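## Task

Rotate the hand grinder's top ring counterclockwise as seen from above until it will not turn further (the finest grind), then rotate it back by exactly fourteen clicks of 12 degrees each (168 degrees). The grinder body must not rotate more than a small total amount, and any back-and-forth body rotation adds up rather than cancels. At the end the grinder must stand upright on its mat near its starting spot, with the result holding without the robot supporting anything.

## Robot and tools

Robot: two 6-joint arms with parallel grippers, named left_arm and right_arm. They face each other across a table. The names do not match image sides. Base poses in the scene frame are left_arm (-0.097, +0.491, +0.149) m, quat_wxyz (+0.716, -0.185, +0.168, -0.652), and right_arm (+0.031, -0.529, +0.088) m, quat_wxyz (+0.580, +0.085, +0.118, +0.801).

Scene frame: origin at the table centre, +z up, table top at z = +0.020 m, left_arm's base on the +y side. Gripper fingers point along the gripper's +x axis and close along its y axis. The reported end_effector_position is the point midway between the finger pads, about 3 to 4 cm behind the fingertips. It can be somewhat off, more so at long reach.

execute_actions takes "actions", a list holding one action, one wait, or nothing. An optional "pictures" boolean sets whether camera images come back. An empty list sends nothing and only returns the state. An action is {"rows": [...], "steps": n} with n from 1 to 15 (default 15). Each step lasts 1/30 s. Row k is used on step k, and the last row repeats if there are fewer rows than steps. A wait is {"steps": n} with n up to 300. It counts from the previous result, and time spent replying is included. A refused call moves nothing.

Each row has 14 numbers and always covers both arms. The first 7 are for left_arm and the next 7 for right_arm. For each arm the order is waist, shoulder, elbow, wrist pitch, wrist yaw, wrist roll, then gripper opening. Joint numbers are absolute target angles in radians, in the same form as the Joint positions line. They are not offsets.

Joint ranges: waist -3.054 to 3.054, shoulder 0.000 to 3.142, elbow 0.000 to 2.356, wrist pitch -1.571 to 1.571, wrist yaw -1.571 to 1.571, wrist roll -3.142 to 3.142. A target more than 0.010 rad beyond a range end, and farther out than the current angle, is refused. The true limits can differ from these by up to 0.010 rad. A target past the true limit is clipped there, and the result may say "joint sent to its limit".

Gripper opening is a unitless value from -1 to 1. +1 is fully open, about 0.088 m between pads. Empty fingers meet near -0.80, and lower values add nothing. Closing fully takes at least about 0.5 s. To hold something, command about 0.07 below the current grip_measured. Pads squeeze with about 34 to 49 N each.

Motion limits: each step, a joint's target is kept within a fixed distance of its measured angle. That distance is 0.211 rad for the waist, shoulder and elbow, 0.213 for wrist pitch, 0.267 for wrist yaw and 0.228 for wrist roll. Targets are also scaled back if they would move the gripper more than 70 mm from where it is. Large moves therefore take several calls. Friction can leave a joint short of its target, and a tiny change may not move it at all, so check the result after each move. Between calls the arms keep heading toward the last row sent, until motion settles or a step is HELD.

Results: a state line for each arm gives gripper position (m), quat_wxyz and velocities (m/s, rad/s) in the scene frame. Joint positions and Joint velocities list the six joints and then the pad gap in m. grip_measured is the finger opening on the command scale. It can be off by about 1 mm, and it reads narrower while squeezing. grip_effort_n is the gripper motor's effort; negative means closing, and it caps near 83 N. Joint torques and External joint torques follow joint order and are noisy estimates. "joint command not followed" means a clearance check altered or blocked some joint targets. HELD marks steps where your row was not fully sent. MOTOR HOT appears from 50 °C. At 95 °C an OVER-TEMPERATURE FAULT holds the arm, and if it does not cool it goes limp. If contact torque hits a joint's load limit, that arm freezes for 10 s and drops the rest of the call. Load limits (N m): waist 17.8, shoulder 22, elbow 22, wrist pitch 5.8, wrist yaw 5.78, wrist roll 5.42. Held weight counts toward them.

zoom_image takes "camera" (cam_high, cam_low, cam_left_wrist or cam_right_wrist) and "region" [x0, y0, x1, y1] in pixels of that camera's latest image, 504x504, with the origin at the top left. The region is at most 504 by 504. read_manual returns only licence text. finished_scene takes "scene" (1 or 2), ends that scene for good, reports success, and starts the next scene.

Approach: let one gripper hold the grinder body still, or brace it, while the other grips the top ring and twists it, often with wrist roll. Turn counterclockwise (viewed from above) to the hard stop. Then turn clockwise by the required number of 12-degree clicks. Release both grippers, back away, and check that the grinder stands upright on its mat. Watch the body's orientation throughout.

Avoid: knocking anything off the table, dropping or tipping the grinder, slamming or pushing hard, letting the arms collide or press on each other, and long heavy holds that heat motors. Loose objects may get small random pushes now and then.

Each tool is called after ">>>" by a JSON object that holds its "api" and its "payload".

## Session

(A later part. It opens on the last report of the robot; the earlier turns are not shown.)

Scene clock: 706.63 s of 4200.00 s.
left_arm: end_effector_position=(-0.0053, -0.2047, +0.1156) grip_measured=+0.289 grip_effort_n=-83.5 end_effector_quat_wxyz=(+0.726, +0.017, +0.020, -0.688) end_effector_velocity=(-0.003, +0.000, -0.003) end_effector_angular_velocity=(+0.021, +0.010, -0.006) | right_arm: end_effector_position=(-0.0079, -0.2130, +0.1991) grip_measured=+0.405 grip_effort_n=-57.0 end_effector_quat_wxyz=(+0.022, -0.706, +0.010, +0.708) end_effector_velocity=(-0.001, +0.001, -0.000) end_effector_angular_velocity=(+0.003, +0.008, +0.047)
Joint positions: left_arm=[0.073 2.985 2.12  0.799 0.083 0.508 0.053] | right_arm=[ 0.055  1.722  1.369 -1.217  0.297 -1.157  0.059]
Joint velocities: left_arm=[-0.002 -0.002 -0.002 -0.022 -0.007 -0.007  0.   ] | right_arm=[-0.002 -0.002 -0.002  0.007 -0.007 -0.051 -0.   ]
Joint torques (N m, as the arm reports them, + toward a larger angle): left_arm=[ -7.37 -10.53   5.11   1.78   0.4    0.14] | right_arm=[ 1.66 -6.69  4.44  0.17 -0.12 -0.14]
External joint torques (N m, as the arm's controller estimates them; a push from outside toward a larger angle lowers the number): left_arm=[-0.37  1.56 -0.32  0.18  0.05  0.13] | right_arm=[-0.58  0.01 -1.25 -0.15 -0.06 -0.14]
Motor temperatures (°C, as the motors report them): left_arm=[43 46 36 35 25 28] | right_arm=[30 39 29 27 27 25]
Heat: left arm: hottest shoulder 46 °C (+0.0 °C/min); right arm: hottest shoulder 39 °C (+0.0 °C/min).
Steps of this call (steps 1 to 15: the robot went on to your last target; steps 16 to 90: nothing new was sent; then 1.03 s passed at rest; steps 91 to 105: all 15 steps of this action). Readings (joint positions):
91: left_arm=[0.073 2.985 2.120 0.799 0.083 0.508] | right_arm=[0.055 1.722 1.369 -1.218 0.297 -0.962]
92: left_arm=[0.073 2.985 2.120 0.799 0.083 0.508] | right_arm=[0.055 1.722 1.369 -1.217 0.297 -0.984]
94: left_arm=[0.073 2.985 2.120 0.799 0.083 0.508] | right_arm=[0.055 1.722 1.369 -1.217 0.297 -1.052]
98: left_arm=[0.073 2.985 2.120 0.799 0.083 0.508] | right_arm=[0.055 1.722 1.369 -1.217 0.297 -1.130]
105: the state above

>>> {"api": "execute_actions", "payload": {"actions": [{"rows": [[0.071,3.008,2.126,0.797,0.084,0.512,0.12,0.052,1.716,1.356,-1.218,0.296,-1.22,0.394],[0.071,3.008,2.126,0.797,0.084,0.512,0.12,0.052,1.716,1.356,-1.218,0.296,-1.27,0.394],[0.071,3.008,2.126,0.797,0.084,0.512,0.12,0.052,1.716,1.356,-1.218,0.296,-1.32,0.394],[0.071,3.008,2.126,0.797,0.084,0.512,0.12,0.052,1.716,1.356,-1.218,0.296,-1.375,0.394]], "steps": 15}]}}

Scene clock: 710.27 s of 4200.00 s.
left_arm: end_effector_position=(-0.0053, -0.2047, +0.1156) grip_measured=+0.289 grip_effort_n=-83.5 end_effector_quat_wxyz=(+0.726, +0.017, +0.020, -0.688) end_effector_velocity=(+0.002, +0.000, -0.002) end_effector_angular_velocity=(+0.010, +0.023, +0.006) | right_arm: end_effector_position=(-0.0080, -0.2130, +0.1991) grip_measured=+0.405 grip_effort_n=-57.0 end_effector_quat_wxyz=(-0.052, -0.705, -0.064, +0.705) end_effector_velocity=(+0.003, -0.001, -0.000) end_effector_angular_velocity=(-0.004, -0.010, +0.036)
Joint positions: left_arm=[0.073 2.985 2.12  0.799 0.083 0.508 0.053] | right_arm=[ 0.055  1.722  1.369 -1.217  0.297 -1.367  0.059]
Joint velocities: left_arm=[ 0.002 -0.002 -0.002 -0.007 -0.007 -0.022  0.   ] | right_arm=[-0.002 -0.002 -0.002 -0.007  0.007 -0.037 -0.   ]
Joint torques (N m, as the arm reports them, + toward a larger angle): left_arm=[ -7.37 -10.51   5.13   1.78   0.39   0.15] | right_arm=[ 1.7  -6.56  4.59  0.17 -0.09 -0.17]
External joint torques (N m, as the arm's controller estimates them; a push from outside toward a larger angle lowers the number): left_arm=[-0.49  1.52 -0.28  0.18  0.05  0.14] | right_arm=[-0.53  0.14 -1.11 -0.16 -0.04 -0.18]
Motor temperatures (°C, as the motors report them): left_arm=[43 46 36 35 25 28] | right_arm=[30 39 29 27 27 25]
Heat: left arm: hottest shoulder 46 °C (+0.0 °C/min); right arm: hottest shoulder 39 °C (+0.0 °C/min).
Steps of this call (steps 1 to 15: the robot went on to your last target; steps 16 to 90: nothing new was sent; then 0.13 s passed at rest; steps 91 to 105: all 15 steps of this action). Readings (joint positions):
91: left_arm=[0.073 2.985 2.120 0.799 0.083 0.508] | right_arm=[0.055 1.722 1.369 -1.217 0.297 -1.172]
92: left_arm=[0.073 2.985 2.120 0.799 0.083 0.508] | right_arm=[0.055 1.722 1.369 -1.217 0.297 -1.194]
94: left_arm=[0.073 2.985 2.120 0.799 0.083 0.508] | right_arm=[0.055 1.722 1.369 -1.217 0.297 -1.264]
98: left_arm=[0.073 2.985 2.120 0.799 0.083 0.508] | right_arm=[0.055 1.722 1.369 -1.217 0.297 -1.341]
105: the state above

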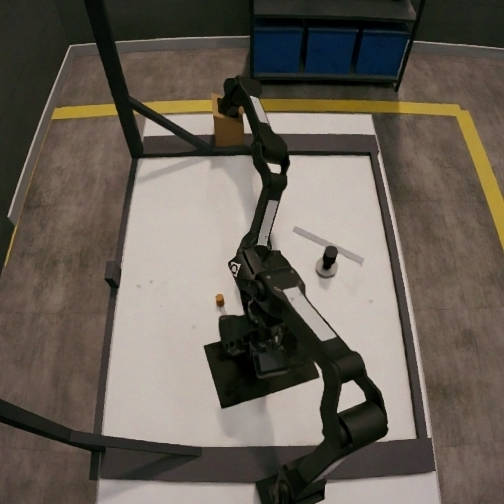

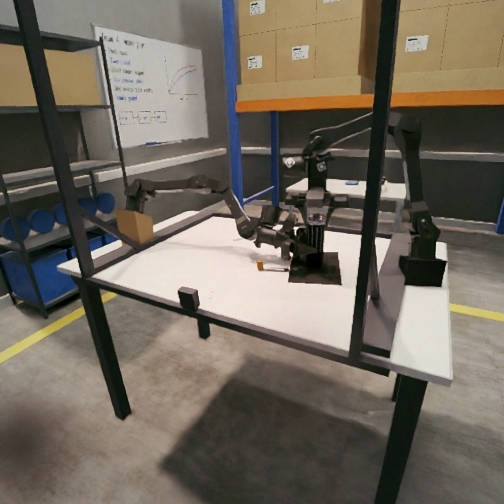

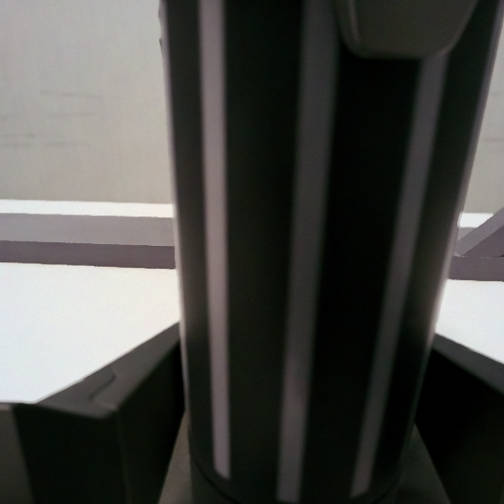

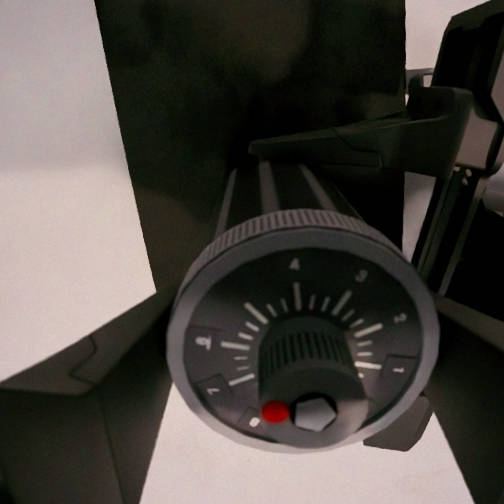

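>>> {"api": "execute_actions", "payload": {"actions": [{"rows": [[0.071,3.008,2.126,0.797,0.084,0.512,0.12,0.052,1.716,1.356,-1.218,0.296,-1.43,0.394],[0.071,3.008,2.126,0.797,0.084,0.512,0.12,0.052,1.716,1.356,-1.218,0.296,-1.48,0.394],[0.071,3.008,2.126,0.797,0.084,0.512,0.12,0.052,1.716,1.356,-1.218,0.296,-1.53,0.394],[0.071,3.008,2.126,0.797,0.084,0.512,0.12,0.052,1.716,1.356,-1.218,0.296,-1.585,0.394]], "steps": 15}], "pictures": false}}

Scene clock: 714.40 s of 4200.00 s.
left_arm: end_effector_position=(-0.0049, -0.2048, +0.1158) grip_measured=+0.289 grip_effort_n=-83.5 end_effector_quat_wxyz=(+0.727, +0.017, +0.020, -0.686) end_effector_velocity=(-0.003, +0.000, -0.003) end_effector_angular_velocity=(+0.013, +0.009, -0.001) | right_arm: end_effector_position=(-0.0076, -0.2130, +0.1990) grip_measured=+0.405 grip_effort_n=-57.0 end_effector_quat_wxyz=(+0.119, +0.696, +0.131, -0.696) end_effector_velocity=(+0.002, -0.003, -0.003) end_effector_angular_velocity=(-0.020, -0.001, +0.049)
Joint positions: left_arm=[0.072 2.985 2.12  0.801 0.076 0.508 0.053] | right_arm=[ 0.053  1.722  1.369 -1.217  0.295 -1.559  0.059]
Joint velocities: left_arm=[-0.002  0.002 -0.002 -0.007 -0.007 -0.007 -0.   ] | right_arm=[-0.007  0.002 -0.007 -0.007 -0.007 -0.051 -0.   ]
Joint torques (N m, as the arm reports them, + toward a larger angle): left_arm=[ -7.19 -10.51   5.1    1.68   0.63   0.14] | right_arm=[ 2.09 -6.38  4.45  0.18 -0.08 -0.67]
External joint torques (N m, as the arm's controller estimates them; a push from outside toward a larger angle lowers the number): left_arm=[-0.18  1.47 -0.28  0.09  0.27  0.13] | right_arm=[-0.14  0.18 -1.17 -0.13 -0.02 -0.66]
Motor temperatures (°C, as the motors report them): left_arm=[43 46 36 35 25 28] | right_arm=[30 39 29 27 27 25]
Heat: left arm: hottest shoulder 46 °C (+0.0 °C/min); right arm: hottest shoulder 39 °C (+0.0 °C/min).
Steps of this call (steps 1 to 15: the robot went on to your last target; steps 16 to 90: nothing new was sent; then 0.63 s passed at rest; steps 91 to 105: all 15 steps of this action). Readings (joint positions):
91: left_arm=[0.073 2.985 2.120 0.799 0.083 0.508] | right_arm=[0.055 1.722 1.369 -1.217 0.297 -1.381]
92: left_arm=[0.073 2.985 2.120 0.799 0.083 0.508] | right_arm=[0.055 1.722 1.369 -1.217 0.297 -1.404]
94: left_arm=[0.073 2.985 2.120 0.799 0.083 0.508] | right_arm=[0.055 1.722 1.369 -1.217 0.296 -1.474]
98: left_arm=[0.073 2.985 2.120 0.800 0.083 0.508] | right_arm=[0.055 1.722 1.369 -1.217 0.296 -1.543]
105: the state above

>>> {"api": "execute_actions", "payload": {"actions": [{"rows": [[0.071,3.008,2.126,0.797,0.084,0.512,0.12,0.052,1.716,1.356,-1.218,0.296,-1.56,0.394],[0.071,3.008,2.126,0.797,0.084,0.512,0.12,0.052,1.716,1.356,-1.218,0.296,-1.545,0.394],[0.071,3.008,2.126,0.797,0.084,0.512,0.12,0.052,1.716,1.356,-1.218,0.296,-1.535,0.394]], "steps": 15}]}}

Scene clock: 719.13 s of 4200.00 s.
left_arm: end_effector_position=(-0.0051, -0.2048, +0.1159) grip_measured=+0.289 grip_effort_n=-83.5 end_effector_quat_wxyz=(+0.727, +0.017, +0.020, -0.686) end_effector_velocity=(-0.001, +0.000, -0.001) end_effector_angular_velocity=(+0.009, -0.006, +0.000) | right_arm: end_effector_position=(-0.0078, -0.2131, +0.1991) grip_measured=+0.405 grip_effort_n=-57.0 end_effector_quat_wxyz=(+0.112, +0.697, +0.124, -0.698) end_effector_velocity=(+0.002, -0.006, -0.001) end_effector_angular_velocity=(-0.027, -0.003, +0.013)
Joint positions: left_arm=[0.072 2.985 2.12  0.801 0.078 0.508 0.053] | right_arm=[ 0.054  1.722  1.369 -1.217  0.294 -1.538  0.059]
Joint velocities: left_arm=[-0.002 -0.002 -0.002 -0.007 -0.007  0.007  0.   ] | right_arm=[-0.002 -0.002 -0.007 -0.022 -0.007 -0.007 -0.   ]
Joint torques (N m, as the arm reports them, + toward a larger angle): left_arm=[ -7.21 -10.49   5.1    1.69   0.55   0.13] | right_arm=[ 1.88 -6.72  4.71  0.16 -0.04  0.08]
External joint torques (N m, as the arm's controller estimates them; a push from outside toward a larger angle lowers the number): left_arm=[-0.21  1.53 -0.3   0.08  0.2   0.12] | right_arm=[-0.33 -0.05 -0.92 -0.12  0.02  0.08]
Motor temperatures (°C, as the motors report them): left_arm=[43 46 36 35 25 28] | right_arm=[30 39 29 27 27 25]
Heat: left arm: hottest shoulder 46 °C (+0.0 °C/min); right arm: hottest shoulder 39 °C (+0.0 °C/min).
Steps of this call (steps 1 to 15: the robot went on to your last target; steps 16 to 90: nothing new was sent; then 1.23 s passed at rest; steps 91 to 105: all 15 steps of this action). Readings (joint positions):
91: left_arm=[0.072 2.985 2.120 0.801 0.076 0.508] | right_arm=[0.053 1.722 1.369 -1.217 0.294 -1.560]
92: left_arm=[0.072 2.985 2.120 0.801 0.076 0.508] | right_arm=[0.053 1.722 1.369 -1.217 0.294 -1.556]
94: left_arm=[0.072 2.985 2.120 0.801 0.076 0.508] | right_arm=[0.053 1.722 1.369 -1.217 0.294 -1.548]
98: left_arm=[0.072 2.985 2.120 0.801 0.077 0.508] | right_arm=[0.053 1.722 1.369 -1.217 0.294 -1.541]
105: the state above

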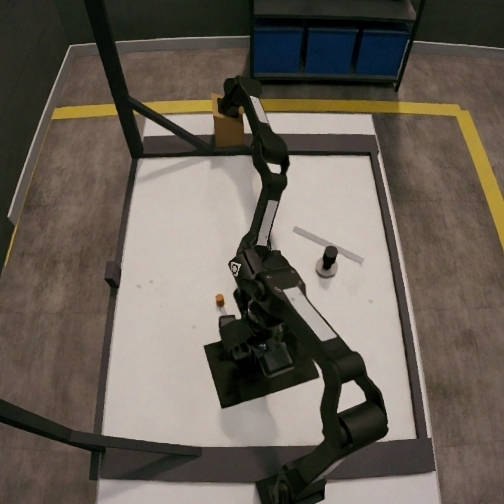

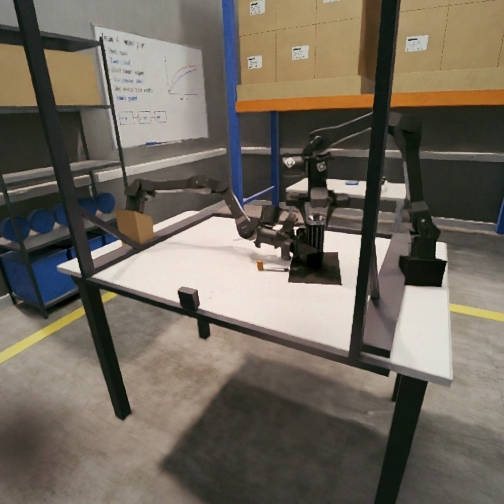

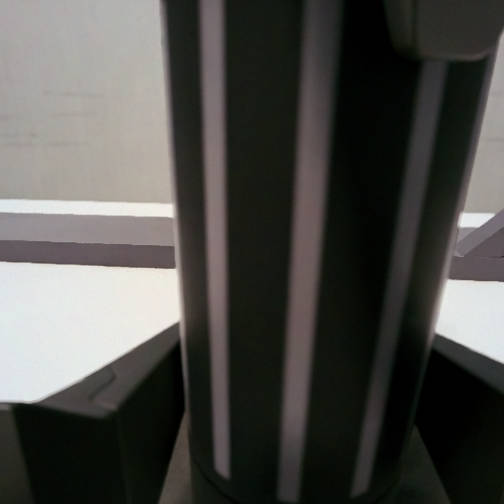

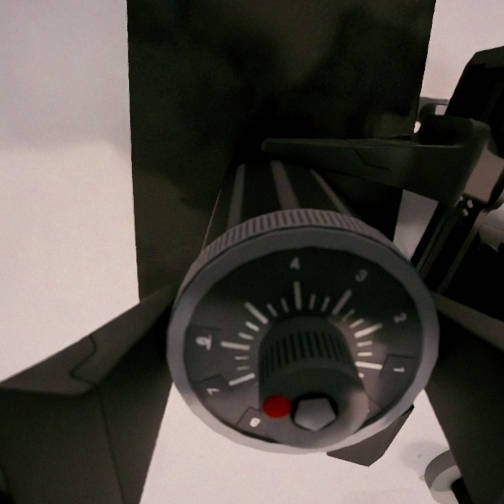

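>>> {"api": "execute_actions", "payload": {"actions": [{"rows": [[0.071,3.008,2.126,0.797,0.084,0.512,0.12,0.052,1.716,1.356,-1.218,0.296,-1.535,0.388],[0.071,3.008,2.126,0.797,0.084,0.512,0.12,0.052,1.716,1.356,-1.218,0.296,-1.51,0.385],[0.071,3.008,2.126,0.797,0.084,0.512,0.12,0.052,1.716,1.356,-1.218,0.296,-1.47,0.385],[0.071,3.008,2.126,0.797,0.084,0.512,0.12,0.052,1.716,1.356,-1.218,0.296,-1.43,0.385],[0.071,3.008,2.126,0.797,0.084,0.512,0.12,0.052,1.716,1.356,-1.218,0.296,-1.39,0.385],[0.071,3.008,2.126,0.797,0.084,0.512,0.12,0.052,1.716,1.356,-1.218,0.296,-1.35,0.385],[0.071,3.008,2.126,0.797,0.084,0.512,0.12,0.052,1.716,1.356,-1.218,0.296,-1.31,0.385],[0.071,3.008,2.126,0.797,0.084,0.512,0.12,0.052,1.716,1.356,-1.218,0.296,-1.27,0.385],[0.071,3.008,2.126,0.797,0.084,0.512,0.12,0.052,1.716,1.356,-1.218,0.296,-1.23,0.385],[0.071,3.008,2.126,0.797,0.084,0.512,0.12,0.052,1.716,1.356,-1.218,0.296,-1.19,0.385],[0.071,3.008,2.126,0.797,0.084,0.512,0.12,0.052,1.716,1.356,-1.218,0.296,-1.15,0.385],[0.071,3.008,2.126,0.797,0.084,0.512,0.12,0.052,1.716,1.356,-1.218,0.296,-1.11,0.385],[0.071,3.008,2.126,0.797,0.084,0.512,0.12,0.052,1.716,1.356,-1.218,0.296,-1.07,0.385],[0.071,3.008,2.126,0.797,0.084,0.512,0.12,0.052,1.716,1.356,-1.218,0.296,-1.03,0.385],[0.071,3.008,2.126,0.797,0.084,0.512,0.12,0.052,1.716,1.356,-1.218,0.296,-0.99,0.385]], "steps": 15}]}}

>>> {"api": "execute_actions", "payload": {"actions": [{"rows": [[0.071,3.008,2.126,0.797,0.084,0.512,0.12,0.052,1.716,1.356,-1.218,0.296,-0.95,0.385],[0.071,3.008,2.126,0.797,0.084,0.512,0.12,0.052,1.716,1.356,-1.218,0.296,-0.91,0.385],[0.071,3.008,2.126,0.797,0.084,0.512,0.12,0.052,1.716,1.356,-1.218,0.296,-0.87,0.385],[0.071,3.008,2.126,0.797,0.084,0.512,0.12,0.052,1.716,1.356,-1.218,0.296,-0.83,0.385],[0.071,3.008,2.126,0.797,0.084,0.512,0.12,0.052,1.716,1.356,-1.218,0.296,-0.79,0.385],[0.071,3.008,2.126,0.797,0.084,0.512,0.12,0.052,1.716,1.356,-1.218,0.296,-0.75,0.385],[0.071,3.008,2.126,0.797,0.084,0.512,0.12,0.052,1.716,1.356,-1.218,0.296,-0.71,0.385],[0.071,3.008,2.126,0.797,0.084,0.512,0.12,0.052,1.716,1.356,-1.218,0.296,-0.67,0.385],[0.071,3.008,2.126,0.797,0.084,0.512,0.12,0.052,1.716,1.356,-1.218,0.296,-0.63,0.385],[0.071,3.008,2.126,0.797,0.084,0.512,0.12,0.052,1.716,1.356,-1.218,0.296,-0.59,0.385],[0.071,3.008,2.126,0.797,0.084,0.512,0.12,0.052,1.716,1.356,-1.218,0.296,-0.55,0.385],[0.071,3.008,2.126,0.797,0.084,0.512,0.12,0.052,1.716,1.356,-1.218,0.296,-0.51,0.385],[0.071,3.008,2.126,0.797,0.084,0.512,0.12,0.052,1.716,1.356,-1.218,0.296,-0.47,0.385],[0.071,3.008,2.126,0.797,0.084,0.512,0.12,0.052,1.716,1.356,-1.218,0.296,-0.43,0.385],[0.071,3.008,2.126,0.797,0.084,0.512,0.12,0.052,1.716,1.356,-1.218,0.296,-0.39,0.385]], "steps": 15}]}}

Scene clock: 738.20 s of 4200.00 s.
left_arm: end_effector_position=(-0.0051, -0.2048, +0.1159) grip_measured=+0.289 grip_effort_n=-83.5 end_effector_quat_wxyz=(+0.727, +0.017, +0.020, -0.687) end_effector_velocity=(-0.003, +0.000, -0.003) end_effector_angular_velocity=(+0.013, -0.006, -0.002) | right_arm: end_effector_position=(-0.0080, -0.2129, +0.1991) grip_measured=+0.400 grip_effort_n=-80.2 end_effector_quat_wxyz=(+0.040, -0.704, +0.028, +0.708) end_effector_velocity=(+0.001, -0.003, -0.000) end_effector_angular_velocity=(-0.015, +0.023, -1.106)
Joint positions: left_arm=[0.072 2.985 2.12  0.801 0.08  0.508 0.053] | right_arm=[ 0.054  1.722  1.369 -1.217  0.294 -1.106  0.059]
Joint velocities: left_arm=[-0.002  0.002 -0.002 -0.007 -0.007  0.007 -0.   ] | right_arm=[-0.002 -0.007 -0.007 -0.007 -0.007  1.106 -0.   ]
Joint torques (N m, as the arm reports them, + toward a larger angle): left_arm=[ -7.3  -10.5    5.11   1.69   0.53   0.13] | right_arm=[ 1.77 -6.8   4.52  0.16  0.02  0.16]
External joint torques (N m, as the arm's controller estimates them; a push from outside toward a larger angle lowers the number): left_arm=[-0.46  1.32 -0.18  0.13  0.19  0.12] | right_arm=[-0.48 -0.06 -1.14 -0.14  0.08  0.13]
Motor temperatures (°C, as the motors report them): left_arm=[43 47 36 35 25 28] | right_arm=[30 39 29 26 27 25]
Heat: left arm: hottest shoulder 47 °C (+1.0 °C/min); right arm: hottest shoulder 39 °C (+0.0 °C/min).
Steps of this call (steps 1 to 15: the robot went on to your last target; steps 16 to 90: nothing new was sent; then 15.57 s passed at rest; steps 91 to 105: all 15 steps of this action). Readings (joint positions):
91: left_arm=[0.072 2.985 2.120 0.801 0.078 0.508] | right_arm=[0.054 1.722 1.369 -1.217 0.294 -1.538]
92: left_arm=[0.072 2.985 2.120 0.801 0.079 0.508] | right_arm=[0.054 1.722 1.369 -1.217 0.294 -1.533]
94: left_arm=[0.072 2.985 2.120 0.801 0.079 0.508] | right_arm=[0.054 1.722 1.369 -1.217 0.294 -1.498]
98: left_arm=[0.072 2.985 2.120 0.801 0.079 0.508] | right_arm=[0.054 1.722 1.369 -1.217 0.294 -1.373]
105: the state above

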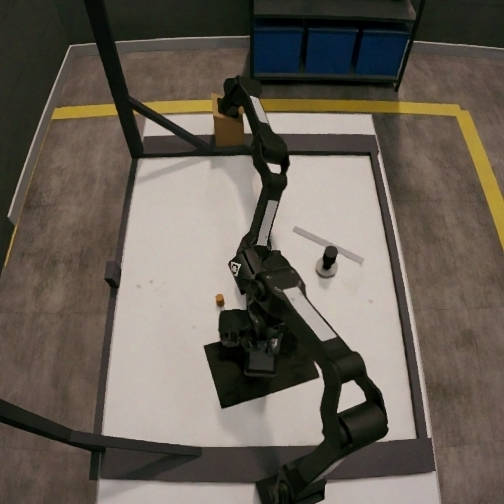

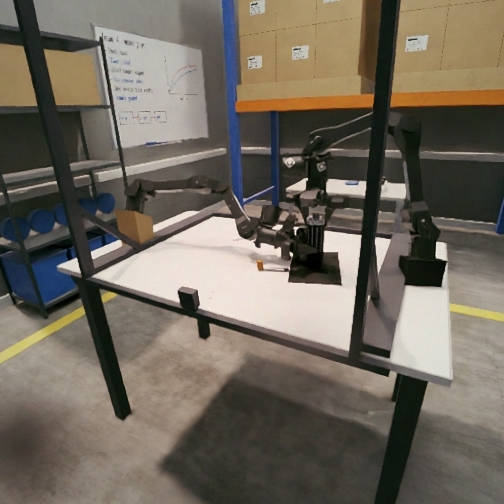

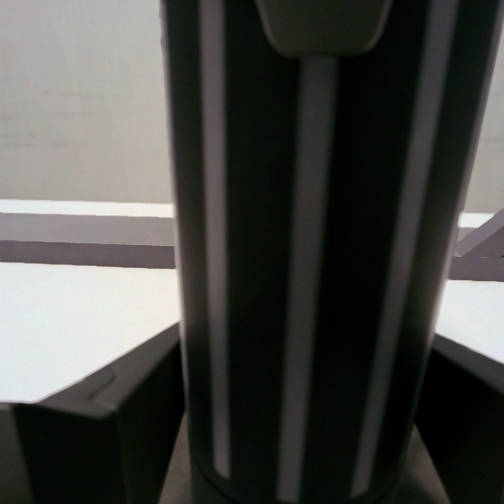

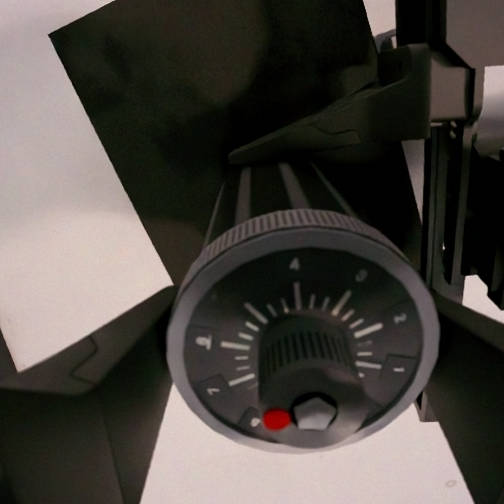

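Scene clock: 738.70 s of 4200.00 s.
left_arm: end_effector_position=(-0.0052, -0.2048, +0.1159) grip_measured=+0.289 grip_effort_n=-83.5 end_effector_quat_wxyz=(+0.726, +0.017, +0.020, -0.687) end_effector_velocity=(-0.001, -0.000, +0.003) end_effector_angular_velocity=(-0.012, +0.021, -0.004) | right_arm: end_effector_position=(-0.0079, -0.2129, +0.1991) grip_measured=+0.400 grip_effort_n=-80.2 end_effector_quat_wxyz=(+0.247, -0.661, +0.236, +0.668) end_effector_velocity=(+0.002, -0.005, +0.001) end_effector_angular_velocity=(-0.023, +0.021, -1.191)
Joint positions: left_arm=[0.072 2.985 2.12  0.801 0.08  0.508 0.053] | right_arm=[ 0.054  1.722  1.369 -1.217  0.295 -0.506  0.059]
Joint velocities: left_arm=[-0.002 -0.002 -0.002  0.007  0.007 -0.022 -0.   ] | right_arm=[-0.002 -0.007 -0.002 -0.022 -0.007  1.194 -0.   ]
Joint torques (N m, as the arm reports them, + toward a larger angle): left_arm=[ -7.33 -10.55   5.06   1.69   0.5    0.12] | right_arm=[ 1.79 -6.34  4.54  0.15 -0.01  0.07]
External joint torques (N m, as the arm's controller estimates them; a push from outside toward a larger angle lowers the number): left_arm=[-0.32  1.48 -0.34  0.08  0.14  0.11] | right_arm=[-0.51  0.49 -1.2  -0.18  0.03  0.07]
Motor temperatures (°C, as the motors report them): left_arm=[43 47 36 35 25 28] | right_arm=[30 39 29 26 27 25]
Heat: left arm: hottest shoulder 47 °C (+1.0 °C/min); right arm: hottest shoulder 39 °C (+0.0 °C/min).
Steps of this call (steps 1 to 15: all 15 steps of this action). Readings (joint positions):
1: left_arm=[0.072 2.985 2.120 0.801 0.080 0.508] | right_arm=[0.054 1.722 1.369 -1.217 0.294 -1.067]
2: left_arm=[0.072 2.985 2.120 0.801 0.080 0.508] | right_arm=[0.054 1.722 1.369 -1.217 0.294 -1.028]
4: left_arm=[0.072 2.985 2.120 0.801 0.080 0.508] | right_arm=[0.054 1.722 1.369 -1.217 0.294 -0.947]
8: left_arm=[0.072 2.985 2.120 0.801 0.080 0.508] | right_arm=[0.054 1.722 1.369 -1.217 0.295 -0.787]
15: the state above

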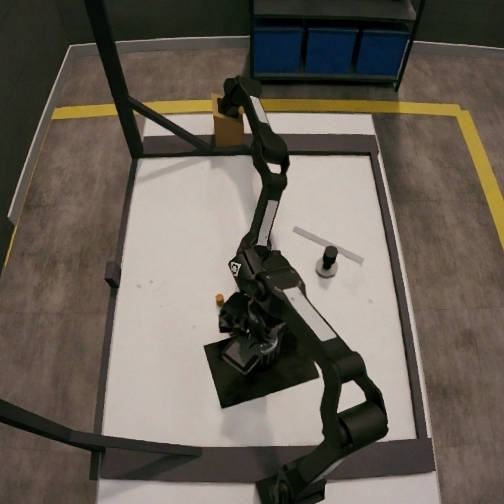

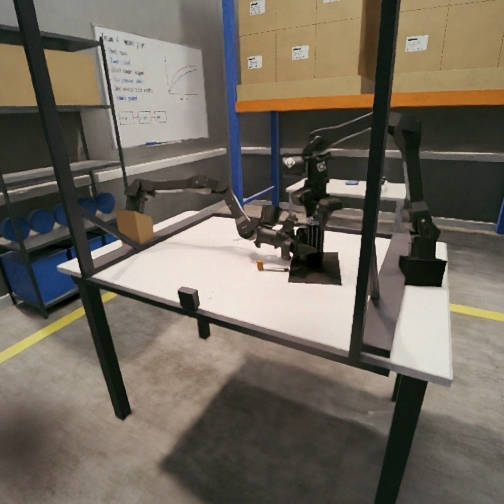

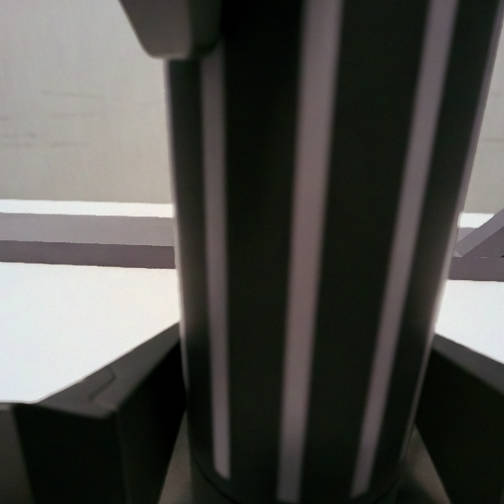

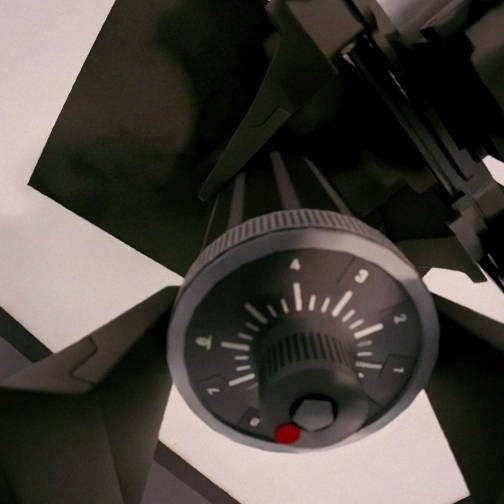

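>>> {"api": "execute_actions", "payload": {"actions": [{"rows": [[0.071,3.008,2.126,0.797,0.084,0.512,0.12,0.052,1.716,1.356,-1.218,0.296,-0.35,0.385],[0.071,3.008,2.126,0.797,0.084,0.512,0.12,0.052,1.716,1.356,-1.218,0.296,-0.31,0.385],[0.071,3.008,2.126,0.797,0.084,0.512,0.12,0.052,1.716,1.356,-1.218,0.296,-0.27,0.385],[0.071,3.008,2.126,0.797,0.084,0.512,0.12,0.052,1.716,1.356,-1.218,0.296,-0.23,0.385],[0.071,3.008,2.126,0.797,0.084,0.512,0.12,0.052,1.716,1.356,-1.218,0.296,-0.19,0.385],[0.071,3.008,2.126,0.797,0.084,0.512,0.12,0.052,1.716,1.356,-1.218,0.296,-0.15,0.385],[0.071,3.008,2.126,0.797,0.084,0.512,0.12,0.052,1.716,1.356,-1.218,0.296,-0.11,0.385],[0.071,3.008,2.126,0.797,0.084,0.512,0.12,0.052,1.716,1.356,-1.218,0.296,-0.07,0.385],[0.071,3.008,2.126,0.797,0.084,0.512,0.12,0.052,1.716,1.356,-1.218,0.296,-0.03,0.385],[0.071,3.008,2.126,0.797,0.084,0.512,0.12,0.052,1.716,1.356,-1.218,0.296,0.01,0.385],[0.071,3.008,2.126,0.797,0.084,0.512,0.12,0.052,1.716,1.356,-1.218,0.296,0.05,0.385],[0.071,3.008,2.126,0.797,0.084,0.512,0.12,0.052,1.716,1.356,-1.218,0.296,0.09,0.385],[0.071,3.008,2.126,0.797,0.084,0.512,0.12,0.052,1.716,1.356,-1.218,0.296,0.13,0.385],[0.071,3.008,2.126,0.797,0.084,0.512,0.12,0.052,1.716,1.356,-1.218,0.296,0.17,0.385],[0.071,3.008,2.126,0.797,0.084,0.512,0.12,0.052,1.716,1.356,-1.218,0.296,0.21,0.385]], "steps": 15}], "pictures": false}}

>>> {"api": "execute_actions", "payload": {"actions": [{"rows": [[0.071,3.008,2.126,0.797,0.084,0.512,0.12,0.052,1.716,1.356,-1.218,0.296,0.25,0.385],[0.071,3.008,2.126,0.797,0.084,0.512,0.12,0.052,1.716,1.356,-1.218,0.296,0.29,0.385],[0.071,3.008,2.126,0.797,0.084,0.512,0.12,0.052,1.716,1.356,-1.218,0.296,0.33,0.385],[0.071,3.008,2.126,0.797,0.084,0.512,0.12,0.052,1.716,1.356,-1.218,0.296,0.37,0.385],[0.071,3.008,2.126,0.797,0.084,0.512,0.12,0.052,1.716,1.356,-1.218,0.296,0.41,0.385],[0.071,3.008,2.126,0.797,0.084,0.512,0.12,0.052,1.716,1.356,-1.218,0.296,0.45,0.385],[0.071,3.008,2.126,0.797,0.084,0.512,0.12,0.052,1.716,1.356,-1.218,0.296,0.49,0.385],[0.071,3.008,2.126,0.797,0.084,0.512,0.12,0.052,1.716,1.356,-1.218,0.296,0.53,0.385],[0.071,3.008,2.126,0.797,0.084,0.512,0.12,0.052,1.716,1.356,-1.218,0.296,0.57,0.385],[0.071,3.008,2.126,0.797,0.084,0.512,0.12,0.052,1.716,1.356,-1.218,0.296,0.61,0.385],[0.071,3.008,2.126,0.797,0.084,0.512,0.12,0.052,1.716,1.356,-1.218,0.296,0.65,0.385],[0.071,3.008,2.126,0.797,0.084,0.512,0.12,0.052,1.716,1.356,-1.218,0.296,0.69,0.385],[0.071,3.008,2.126,0.797,0.084,0.512,0.12,0.052,1.716,1.356,-1.218,0.296,0.73,0.385],[0.071,3.008,2.126,0.797,0.084,0.512,0.12,0.052,1.716,1.356,-1.218,0.296,0.77,0.385],[0.071,3.008,2.126,0.797,0.084,0.512,0.12,0.052,1.716,1.356,-1.218,0.296,0.81,0.385]], "steps": 15}]}}

Scene clock: 760.30 s of 4200.00 s.
left_arm: end_effector_position=(-0.0053, -0.2048, +0.1158) grip_measured=+0.289 grip_effort_n=-83.5 end_effector_quat_wxyz=(+0.726, +0.017, +0.020, -0.687) end_effector_velocity=(-0.003, +0.000, -0.003) end_effector_angular_velocity=(+0.013, +0.009, -0.001) | right_arm: end_effector_position=(-0.0078, -0.2131, +0.1991) grip_measured=+0.400 grip_effort_n=-80.7 end_effector_quat_wxyz=(+0.431, -0.559, +0.423, +0.568) end_effector_velocity=(+0.001, -0.002, +0.000) end_effector_angular_velocity=(-0.007, +0.010, -1.190)
Joint positions: left_arm=[0.072 2.985 2.12  0.8   0.08  0.508 0.053] | right_arm=[ 0.054  1.722  1.369 -1.218  0.295  0.095  0.059]
Joint velocities: left_arm=[-0.002  0.002 -0.002 -0.007 -0.007 -0.007 -0.   ] | right_arm=[ 0.002 -0.002 -0.002 -0.007  0.007  1.194 -0.   ]
Joint torques (N m, as the arm reports them, + toward a larger angle): left_arm=[ -7.26 -10.46   5.06   1.75   0.49   0.15] | right_arm=[ 1.8  -6.62  4.71  0.23  0.01  0.09]
External joint torques (N m, as the arm's controller estimates them; a push from outside toward a larger angle lowers the number): left_arm=[-0.27  1.46 -0.29  0.16  0.14  0.14] | right_arm=[-0.5   0.13 -1.02 -0.14  0.02  0.1 ]
Motor temperatures (°C, as the motors report them): left_arm=[43 47 36 35 25 28] | right_arm=[30 39 29 26 27 25]
Heat: left arm: hottest shoulder 47 °C (+1.0 °C/min); right arm: hottest shoulder 39 °C (+0.0 °C/min).
Steps of this call (steps 1 to 30: the robot went on to your last target; steps 31 to 90: nothing new was sent; then 18.10 s passed at rest; steps 91 to 105: all 15 steps of this action). Readings (joint positions):
91: left_arm=[0.072 2.985 2.120 0.801 0.080 0.508] | right_arm=[0.054 1.722 1.369 -1.217 0.295 -0.386]
92: left_arm=[0.072 2.985 2.120 0.801 0.080 0.508] | right_arm=[0.054 1.722 1.369 -1.217 0.295 -0.369]
94: left_arm=[0.072 2.985 2.120 0.801 0.080 0.508] | right_arm=[0.054 1.722 1.369 -1.217 0.295 -0.316]
98: left_arm=[0.072 2.985 2.120 0.801 0.080 0.508] | right_arm=[0.054 1.722 1.369 -1.217 0.295 -0.178]
105: the state above

Scene clock: 760.80 s of 4200.00 s.
left_arm: end_effector_position=(-0.0053, -0.2048, +0.1158) grip_measured=+0.289 grip_effort_n=-83.5 end_effector_quat_wxyz=(+0.726, +0.017, +0.020, -0.687) end_effector_velocity=(+0.002, +0.000, -0.002) end_effector_angular_velocity=(+0.011, +0.008, +0.005) | right_arm: end_effector_position=(-0.0081, -0.2132, +0.1991) grip_measured=+0.400 grip_effort_n=-80.2 end_effector_quat_wxyz=(+0.576, -0.407, +0.572, +0.418) end_effector_velocity=(+0.001, -0.002, +0.001) end_effector_angular_velocity=(-0.011, +0.024, -1.166)
Joint positions: left_arm=[0.072 2.985 2.12  0.8   0.081 0.508 0.053] | right_arm=[ 0.054  1.722  1.369 -1.218  0.293  0.693  0.059]
Joint velocities: left_arm=[ 0.002 -0.002 -0.002 -0.007 -0.007 -0.007 -0.   ] | right_arm=[-0.002 -0.007 -0.002 -0.007 -0.007  1.165 -0.   ]
Joint torques (N m, as the arm reports them, + toward a larger angle): left_arm=[ -7.27 -10.48   5.13   1.74   0.48   0.11] | right_arm=[ 1.85 -6.74  4.69  0.24  0.18  0.11]
External joint torques (N m, as the arm's controller estimates them; a push from outside toward a larger angle lowers the number): left_arm=[-0.39  1.65 -0.33  0.13  0.14  0.1 ] | right_arm=[-0.42  0.02 -1.05 -0.12  0.15  0.11]
Motor temperatures (°C, as the motors report them): left_arm=[43 47 36 35 25 28] | right_arm=[30 39 29 26 27 25]
Heat: left arm: hottest shoulder 47 °C (+1.0 °C/min); right arm: hottest shoulder 39 °C (+0.0 °C/min).
Steps of this call (steps 1 to 15: all 15 steps of this action). Readings (joint positions):
1: left_arm=[0.072 2.985 2.120 0.800 0.080 0.508] | right_arm=[0.054 1.722 1.369 -1.218 0.295 0.135]
2: left_arm=[0.072 2.985 2.120 0.800 0.080 0.508] | right_arm=[0.054 1.722 1.369 -1.218 0.295 0.174]
4: left_arm=[0.072 2.985 2.120 0.800 0.080 0.508] | right_arm=[0.054 1.722 1.369 -1.218 0.295 0.255]
8: left_arm=[0.072 2.985 2.120 0.800 0.081 0.508] | right_arm=[0.054 1.722 1.369 -1.218 0.295 0.413]
15: the state above

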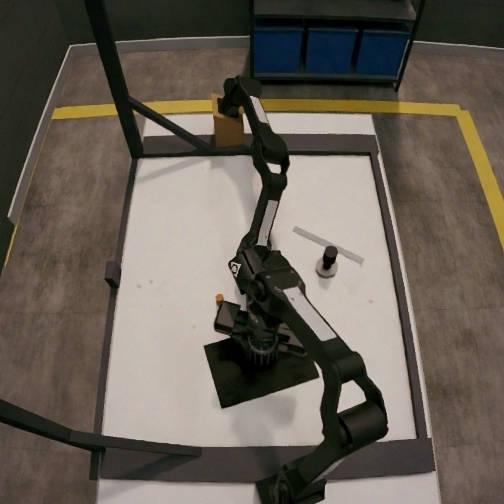

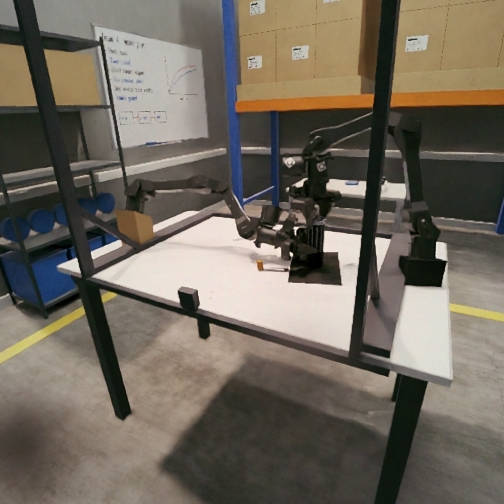

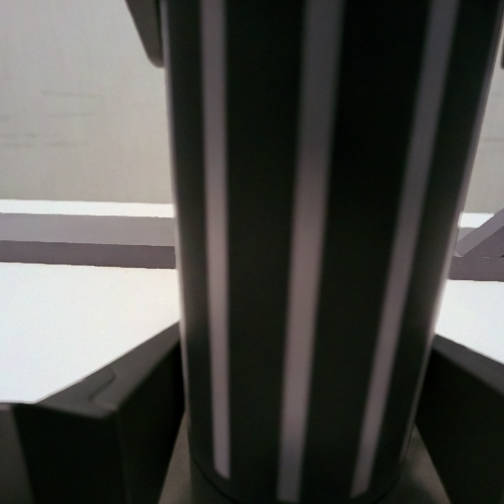

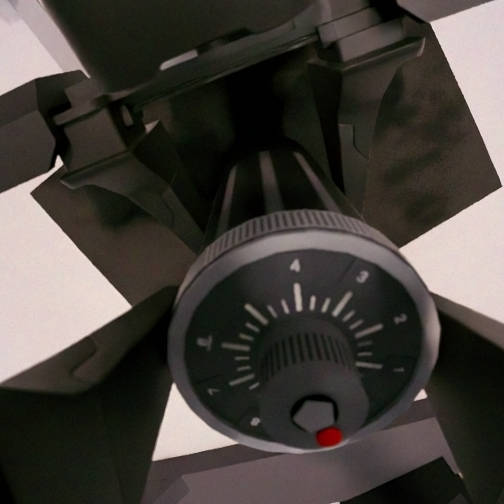

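>>> {"api": "execute_actions", "payload": {"actions": [{"rows": [[0.071,3.008,2.126,0.797,0.084,0.512,0.12,0.052,1.716,1.356,-1.218,0.296,0.85,0.385],[0.071,3.008,2.126,0.797,0.084,0.512,0.12,0.052,1.716,1.356,-1.218,0.296,0.89,0.385],[0.071,3.008,2.126,0.797,0.084,0.512,0.12,0.052,1.716,1.356,-1.218,0.296,0.93,0.385],[0.071,3.008,2.126,0.797,0.084,0.512,0.12,0.052,1.716,1.356,-1.218,0.296,0.97,0.385],[0.071,3.008,2.126,0.797,0.084,0.512,0.12,0.052,1.716,1.356,-1.218,0.296,1.01,0.385],[0.071,3.008,2.126,0.797,0.084,0.512,0.12,0.052,1.716,1.356,-1.218,0.296,1.05,0.385],[0.071,3.008,2.126,0.797,0.084,0.512,0.12,0.052,1.716,1.356,-1.218,0.296,1.09,0.385],[0.071,3.008,2.126,0.797,0.084,0.512,0.12,0.052,1.716,1.356,-1.218,0.296,1.13,0.385],[0.071,3.008,2.126,0.797,0.084,0.512,0.12,0.052,1.716,1.356,-1.218,0.296,1.17,0.385],[0.071,3.008,2.126,0.797,0.084,0.512,0.12,0.052,1.716,1.356,-1.218,0.296,1.21,0.385],[0.071,3.008,2.126,0.797,0.084,0.512,0.12,0.052,1.716,1.356,-1.218,0.296,1.25,0.385],[0.071,3.008,2.126,0.797,0.084,0.512,0.12,0.052,1.716,1.356,-1.218,0.296,1.29,0.385],[0.071,3.008,2.126,0.797,0.084,0.512,0.12,0.052,1.716,1.356,-1.218,0.296,1.33,0.385],[0.071,3.008,2.126,0.797,0.084,0.512,0.12,0.052,1.716,1.356,-1.218,0.296,1.37,0.385],[0.071,3.008,2.126,0.797,0.084,0.512,0.12,0.052,1.716,1.356,-1.218,0.296,1.404,0.385]], "steps": 15}], "pictures": false}}

>>> {"api": "execute_actions", "payload": {"actions": [{"steps": 30}]}}

Scene clock: 769.83 s of 4200.00 s.
left_arm: end_effector_position=(-0.0054, -0.2048, +0.1158) grip_measured=+0.289 grip_effort_n=-83.5 end_effector_quat_wxyz=(+0.726, +0.017, +0.019, -0.687) end_effector_velocity=(-0.003, +0.000, -0.003) end_effector_angular_velocity=(+0.022, -0.004, -0.007) | right_arm: end_effector_position=(-0.0083, -0.2129, +0.1991) grip_measured=+0.400 grip_effort_n=-80.2 end_effector_quat_wxyz=(+0.670, -0.218, +0.670, +0.231) end_effector_velocity=(+0.001, -0.003, -0.001) end_effector_angular_velocity=(-0.021, +0.021, -1.119)
Joint positions: left_arm=[0.072 2.985 2.12  0.8   0.081 0.509 0.053] | right_arm=[ 0.054  1.722  1.369 -1.216  0.293  1.292  0.059]
Joint velocities: left_arm=[-0.002 -0.002 -0.002 -0.022 -0.007  0.007 -0.   ] | right_arm=[-0.002 -0.002 -0.007 -0.007 -0.007  1.121 -0.   ]
Joint torques (N m, as the arm reports them, + toward a larger angle): left_arm=[ -7.3  -10.52   5.11   1.74   0.47   0.1 ] | right_arm=[ 1.82 -6.79  4.52  0.1   0.19  0.15]
External joint torques (N m, as the arm's controller estimates them; a push from outside toward a larger angle lowers the number): left_arm=[-0.3   1.41 -0.24  0.16  0.11  0.09] | right_arm=[-0.44 -0.13 -1.18 -0.25  0.14  0.16]
Motor temperatures (°C, as the motors report them): left_arm=[44 47 36 35 25 28] | right_arm=[30 39 29 26 27 25]
Heat: left arm: hottest shoulder 47 °C (+1.0 °C/min); right arm: hottest shoulder 39 °C (+0.0 °C/min).
Steps of this call (steps 1 to 30: the robot went on to your last target; steps 31 to 90: nothing new was sent; then 5.53 s passed at rest; steps 91 to 105: all 15 steps of this action). Readings (joint positions):
91: left_arm=[0.072 2.985 2.120 0.800 0.081 0.508] | right_arm=[0.054 1.722 1.369 -1.217 0.293 0.814]
92: left_arm=[0.072 2.985 2.120 0.800 0.081 0.509] | right_arm=[0.054 1.722 1.369 -1.217 0.293 0.832]
94: left_arm=[0.072 2.985 2.120 0.800 0.081 0.509] | right_arm=[0.054 1.722 1.369 -1.217 0.293 0.885]
98: left_arm=[0.072 2.985 2.120 0.800 0.081 0.509] | right_arm=[0.054 1.722 1.369 -1.217 0.293 1.022]
105: the state above

Scene clock: 770.83 s of 4200.00 s.
left_arm: end_effector_position=(-0.0055, -0.2048, +0.1159) grip_measured=+0.289 grip_effort_n=-83.5 end_effector_quat_wxyz=(+0.726, +0.017, +0.019, -0.687) end_effector_velocity=(-0.006, -0.001, +0.002) end_effector_angular_velocity=(-0.002, +0.023, -0.015) | right_arm: end_effector_position=(-0.0083, -0.2129, +0.1991) grip_measured=+0.400 grip_effort_n=-80.2 end_effector_quat_wxyz=(+0.681, -0.182, +0.682, +0.195) end_effector_velocity=(+0.001, -0.003, -0.001) end_effector_angular_velocity=(-0.014, +0.002, +0.009)
Joint positions: left_arm=[0.072 2.985 2.12  0.8   0.082 0.509 0.053] | right_arm=[ 0.054  1.722  1.369 -1.216  0.293  1.4    0.059]
Joint velocities: left_arm=[-0.007 -0.002 -0.002 -0.007  0.007 -0.022  0.   ] | right_arm=[-0.002 -0.002 -0.007 -0.007 -0.007 -0.007  0.   ]
Joint torques (N m, as the arm reports them, + toward a larger angle): left_arm=[ -7.29 -10.48   5.12   1.75   0.46   0.1 ] | right_arm=[ 1.76 -6.66  4.39  0.07  0.18  0.17]
External joint torques (N m, as the arm's controller estimates them; a push from outside toward a larger angle lowers the number): left_arm=[-0.29  1.55 -0.28  0.15  0.1   0.09] | right_arm=[-0.49  0.03 -1.28 -0.25  0.12  0.17]
Motor temperatures (°C, as the motors report them): left_arm=[44 47 36 35 25 28] | right_arm=[30 39 29 26 27 25]
Heat: left arm: hottest shoulder 47 °C (+1.0 °C/min); right arm: hottest shoulder 39 °C (+0.0 °C/min).
Steps of this call (steps 1 to 30: the robot went on to your last target). Readings (joint positions):
1: left_arm=[0.072 2.985 2.120 0.800 0.081 0.509] | right_arm=[0.054 1.722 1.369 -1.216 0.293 1.322]
2: left_arm=[0.072 2.985 2.120 0.800 0.081 0.509] | right_arm=[0.054 1.722 1.369 -1.216 0.293 1.344]
4: left_arm=[0.072 2.985 2.120 0.800 0.081 0.509] | right_arm=[0.054 1.722 1.369 -1.216 0.293 1.371]
8: left_arm=[0.072 2.985 2.120 0.800 0.081 0.509] | right_arm=[0.054 1.722 1.369 -1.216 0.293 1.392]
30: the state above
All arms were judged still, so your last target was given up. Only a new action makes them travel on or press farther. Fingers that are still opening or closing keep moving.

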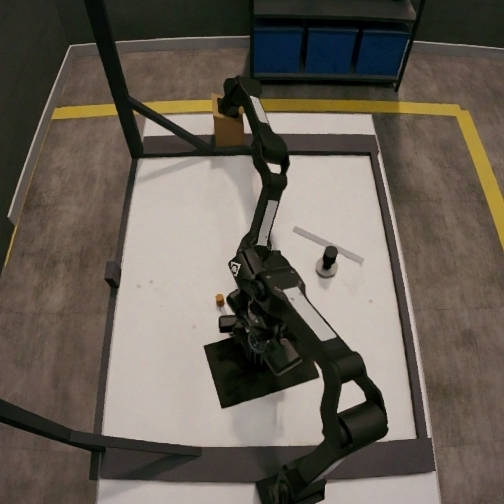

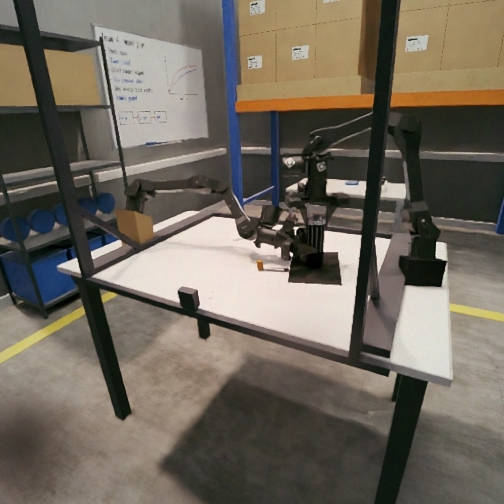

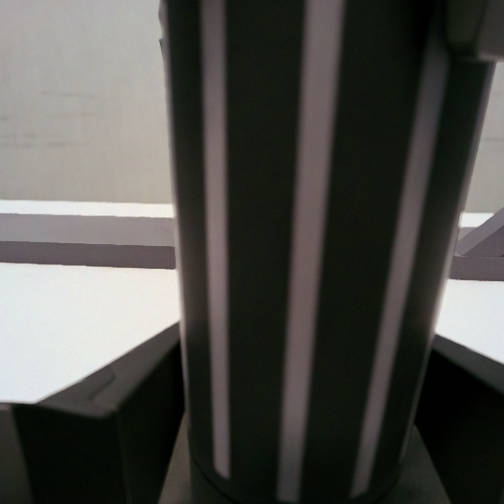

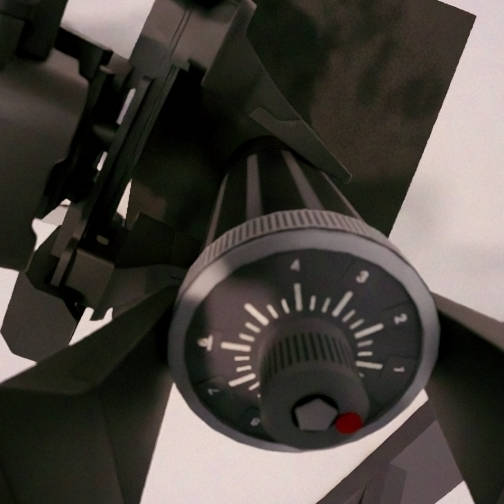

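>>> {"api": "execute_actions", "payload": {"actions": [{"rows": [[0.071,3.008,2.126,0.797,0.084,0.512,0.12,0.052,1.716,1.356,-1.218,0.296,1.404,0.41],[0.071,3.008,2.126,0.797,0.084,0.512,0.12,0.052,1.716,1.356,-1.218,0.296,1.404,0.45],[0.071,3.008,2.126,0.797,0.084,0.512,0.12,0.052,1.716,1.356,-1.218,0.296,1.404,0.52],[0.071,3.008,2.126,0.797,0.084,0.512,0.12,0.052,1.716,1.356,-1.218,0.296,1.404,0.6],[0.071,3.008,2.126,0.797,0.084,0.512,0.12,0.052,1.716,1.356,-1.218,0.296,1.404,0.7],[0.071,3.008,2.126,0.797,0.084,0.512,0.12,0.052,1.716,1.356,-1.218,0.296,1.404,0.8],[0.071,3.008,2.126,0.797,0.084,0.512,0.12,0.052,1.716,1.356,-1.218,0.296,1.404,0.8],[0.071,3.008,2.126,0.797,0.084,0.512,0.12,0.056,1.719,1.38,-1.24,0.296,1.404,0.8],[0.071,3.008,2.126,0.797,0.084,0.512,0.12,0.061,1.722,1.404,-1.263,0.296,1.404,0.8],[0.071,3.008,2.126,0.797,0.084,0.512,0.12,0.066,1.725,1.428,-1.286,0.296,1.404,0.8],[0.071,3.008,2.126,0.797,0.084,0.512,0.12,0.071,1.728,1.452,-1.309,0.296,1.404,0.8],[0.071,3.008,2.126,0.797,0.084,0.512,0.12,0.076,1.731,1.476,-1.332,0.296,1.404,0.8],[0.071,3.008,2.126,0.797,0.084,0.512,0.12,0.081,1.734,1.50,-1.355,0.296,1.404,0.8],[0.071,3.008,2.126,0.797,0.084,0.512,0.12,0.085,1.737,1.523,-1.379,0.296,1.404,0.8],[0.071,3.008,2.126,0.797,0.084,0.512,0.12,0.089,1.74,1.545,-1.403,0.296,1.404,0.8]], "steps": 15}], "pictures": false}}

>>> {"api": "execute_actions", "payload": {"actions": [{"steps": 20}]}}

Scene clock: 780.10 s of 4200.00 s.
left_arm: end_effector_position=(-0.0057, -0.2047, +0.1155) grip_measured=+0.289 grip_effort_n=-83.5 end_effector_quat_wxyz=(+0.726, +0.017, +0.020, -0.688) end_effector_velocity=(+0.001, -0.000, +0.002) end_effector_angular_velocity=(-0.004, -0.009, +0.007) | right_arm: end_effector_position=(-0.0064, -0.2148, +0.2252) grip_measured=+0.786 grip_effort_n=18.4 end_effector_quat_wxyz=(+0.679, -0.196, +0.679, +0.198) end_effector_velocity=(+0.000, +0.028, +0.185) end_effector_angular_velocity=(+0.118, +0.054, +0.109)
Joint positions: left_arm=[0.072 2.985 2.12  0.799 0.082 0.509 0.053] | right_arm=[ 0.075  1.723  1.471 -1.339  0.293  1.4    0.077]
Joint velocities: left_arm=[-0.002 -0.002 -0.002  0.007 -0.007  0.007 -0.   ] | right_arm=[ 0.134  0.007  0.725 -0.623 -0.007 -0.007  0.005]
Joint torques (N m, as the arm reports them, + toward a larger angle): left_arm=[ -7.28 -10.51   5.12   1.78   0.46   0.12] | right_arm=[ 2.22 -4.38  6.97 -0.01  0.18  0.14]
External joint torques (N m, as the arm's controller estimates them; a push from outside toward a larger angle lowers the number): left_arm=[-0.29  1.57 -0.31  0.17  0.1   0.1 ] | right_arm=[ 0.05  2.3   1.43 -0.27  0.11  0.14]
Motor temperatures (°C, as the motors report them): left_arm=[44 47 36 35 25 28] | right_arm=[30 39 29 26 27 25]
Heat: left arm: hottest shoulder 47 °C (+1.0 °C/min); right arm: hottest shoulder 39 °C (+0.0 °C/min).
Steps of this call (steps 1 to 90: nothing new was sent; then 5.77 s passed at rest; steps 91 to 105: all 15 steps of this action). Readings (joint positions):
91: left_arm=[0.072 2.985 2.120 0.800 0.082 0.509] | right_arm=[0.054 1.722 1.369 -1.216 0.293 1.400]
92: left_arm=[0.072 2.985 2.120 0.800 0.082 0.509] | right_arm=[0.054 1.722 1.369 -1.216 0.293 1.400]
94: left_arm=[0.072 2.985 2.120 0.800 0.082 0.509] | right_arm=[0.054 1.722 1.369 -1.217 0.293 1.400]
98: left_arm=[0.072 2.985 2.120 0.799 0.082 0.509] | right_arm=[0.054 1.722 1.369 -1.219 0.293 1.400]
105: the state above

Scene clock: 780.77 s of 4200.00 s.
left_arm: end_effector_position=(-0.0057, -0.2047, +0.1155) grip_measured=+0.289 grip_effort_n=-83.5 end_effector_quat_wxyz=(+0.726, +0.017, +0.020, -0.688) end_effector_velocity=(+0.001, -0.000, +0.002) end_effector_angular_velocity=(-0.004, +0.006, +0.008) | right_arm: end_effector_position=(-0.0061, -0.2142, +0.2402) grip_measured=+0.797 grip_effort_n=17.9 end_effector_quat_wxyz=(+0.678, -0.201, +0.677, +0.202) end_effector_velocity=(-0.001, -0.002, +0.000) end_effector_angular_velocity=(-0.020, +0.032, -0.004)
Joint positions: left_arm=[0.072 2.985 2.12  0.799 0.082 0.509 0.053] | right_arm=[ 0.087  1.728  1.534 -1.401  0.293  1.4    0.078]
Joint velocities: left_arm=[-0.002 -0.002 -0.002  0.007 -0.007 -0.007 -0.   ] | right_arm=[-0.012 -0.002  0.002 -0.007 -0.037 -0.007 -0.   ]
Joint torques (N m, as the arm reports them, + toward a larger angle): left_arm=[ -7.31 -10.5    5.09   1.79   0.44   0.1 ] | right_arm=[ 2.35 -4.76  7.34  0.08  0.19  0.16]
External joint torques (N m, as the arm's controller estimates them; a push from outside toward a larger angle lowers the number): left_arm=[-0.43  1.68 -0.4   0.16  0.09  0.09] | right_arm=[ 0.16  1.9   1.67 -0.22  0.12  0.16]
Motor temperatures (°C, as the motors report them): left_arm=[44 47 36 35 25 28] | right_arm=[30 39 29 26 27 25]
Heat: left arm: hottest shoulder 47 °C (+1.0 °C/min); right arm: hottest shoulder 39 °C (+0.0 °C/min).
Steps of this call (steps 1 to 20: the robot went on to your last target). Readings (joint positions):
1: left_arm=[0.072 2.985 2.120 0.799 0.082 0.509] | right_arm=[0.080 1.723 1.492 -1.356 0.293 1.400]
2: left_arm=[0.072 2.985 2.120 0.799 0.082 0.509] | right_arm=[0.083 1.723 1.508 -1.368 0.293 1.400]
4: left_arm=[0.072 2.985 2.120 0.799 0.082 0.509] | right_arm=[0.086 1.723 1.526 -1.383 0.293 1.400]
8: left_arm=[0.072 2.985 2.120 0.799 0.082 0.509] | right_arm=[0.087 1.726 1.531 -1.396 0.293 1.400]
20: the state above

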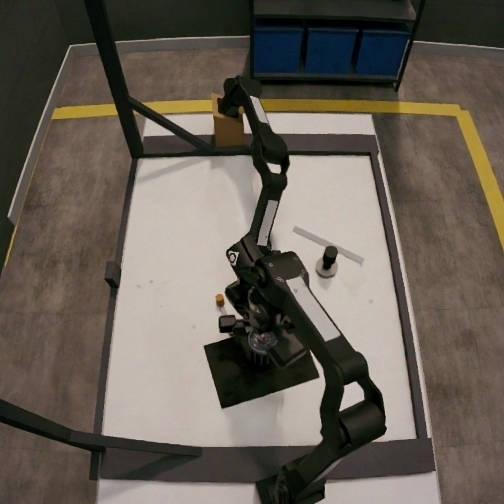

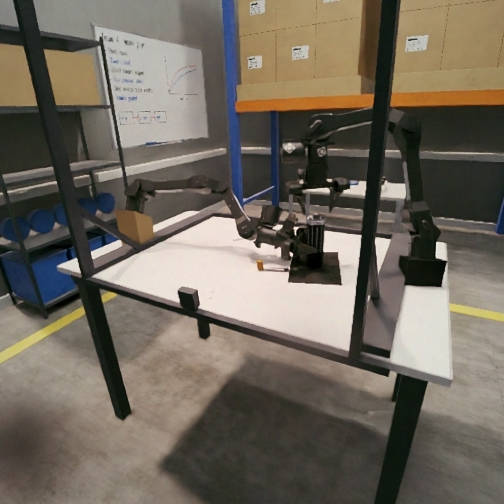

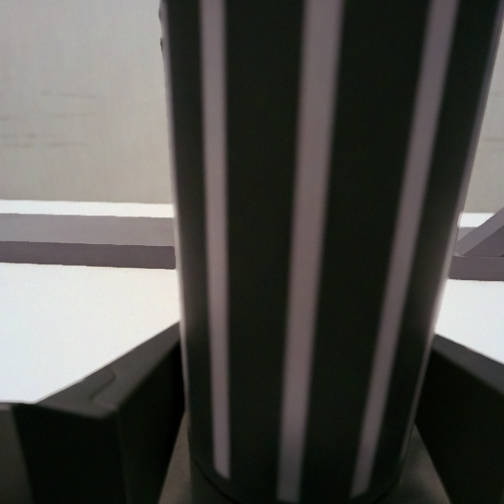

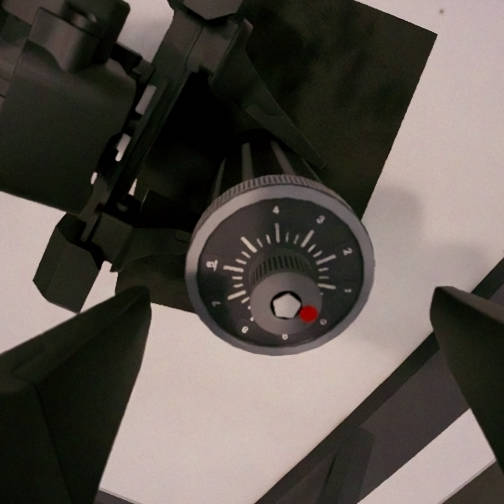

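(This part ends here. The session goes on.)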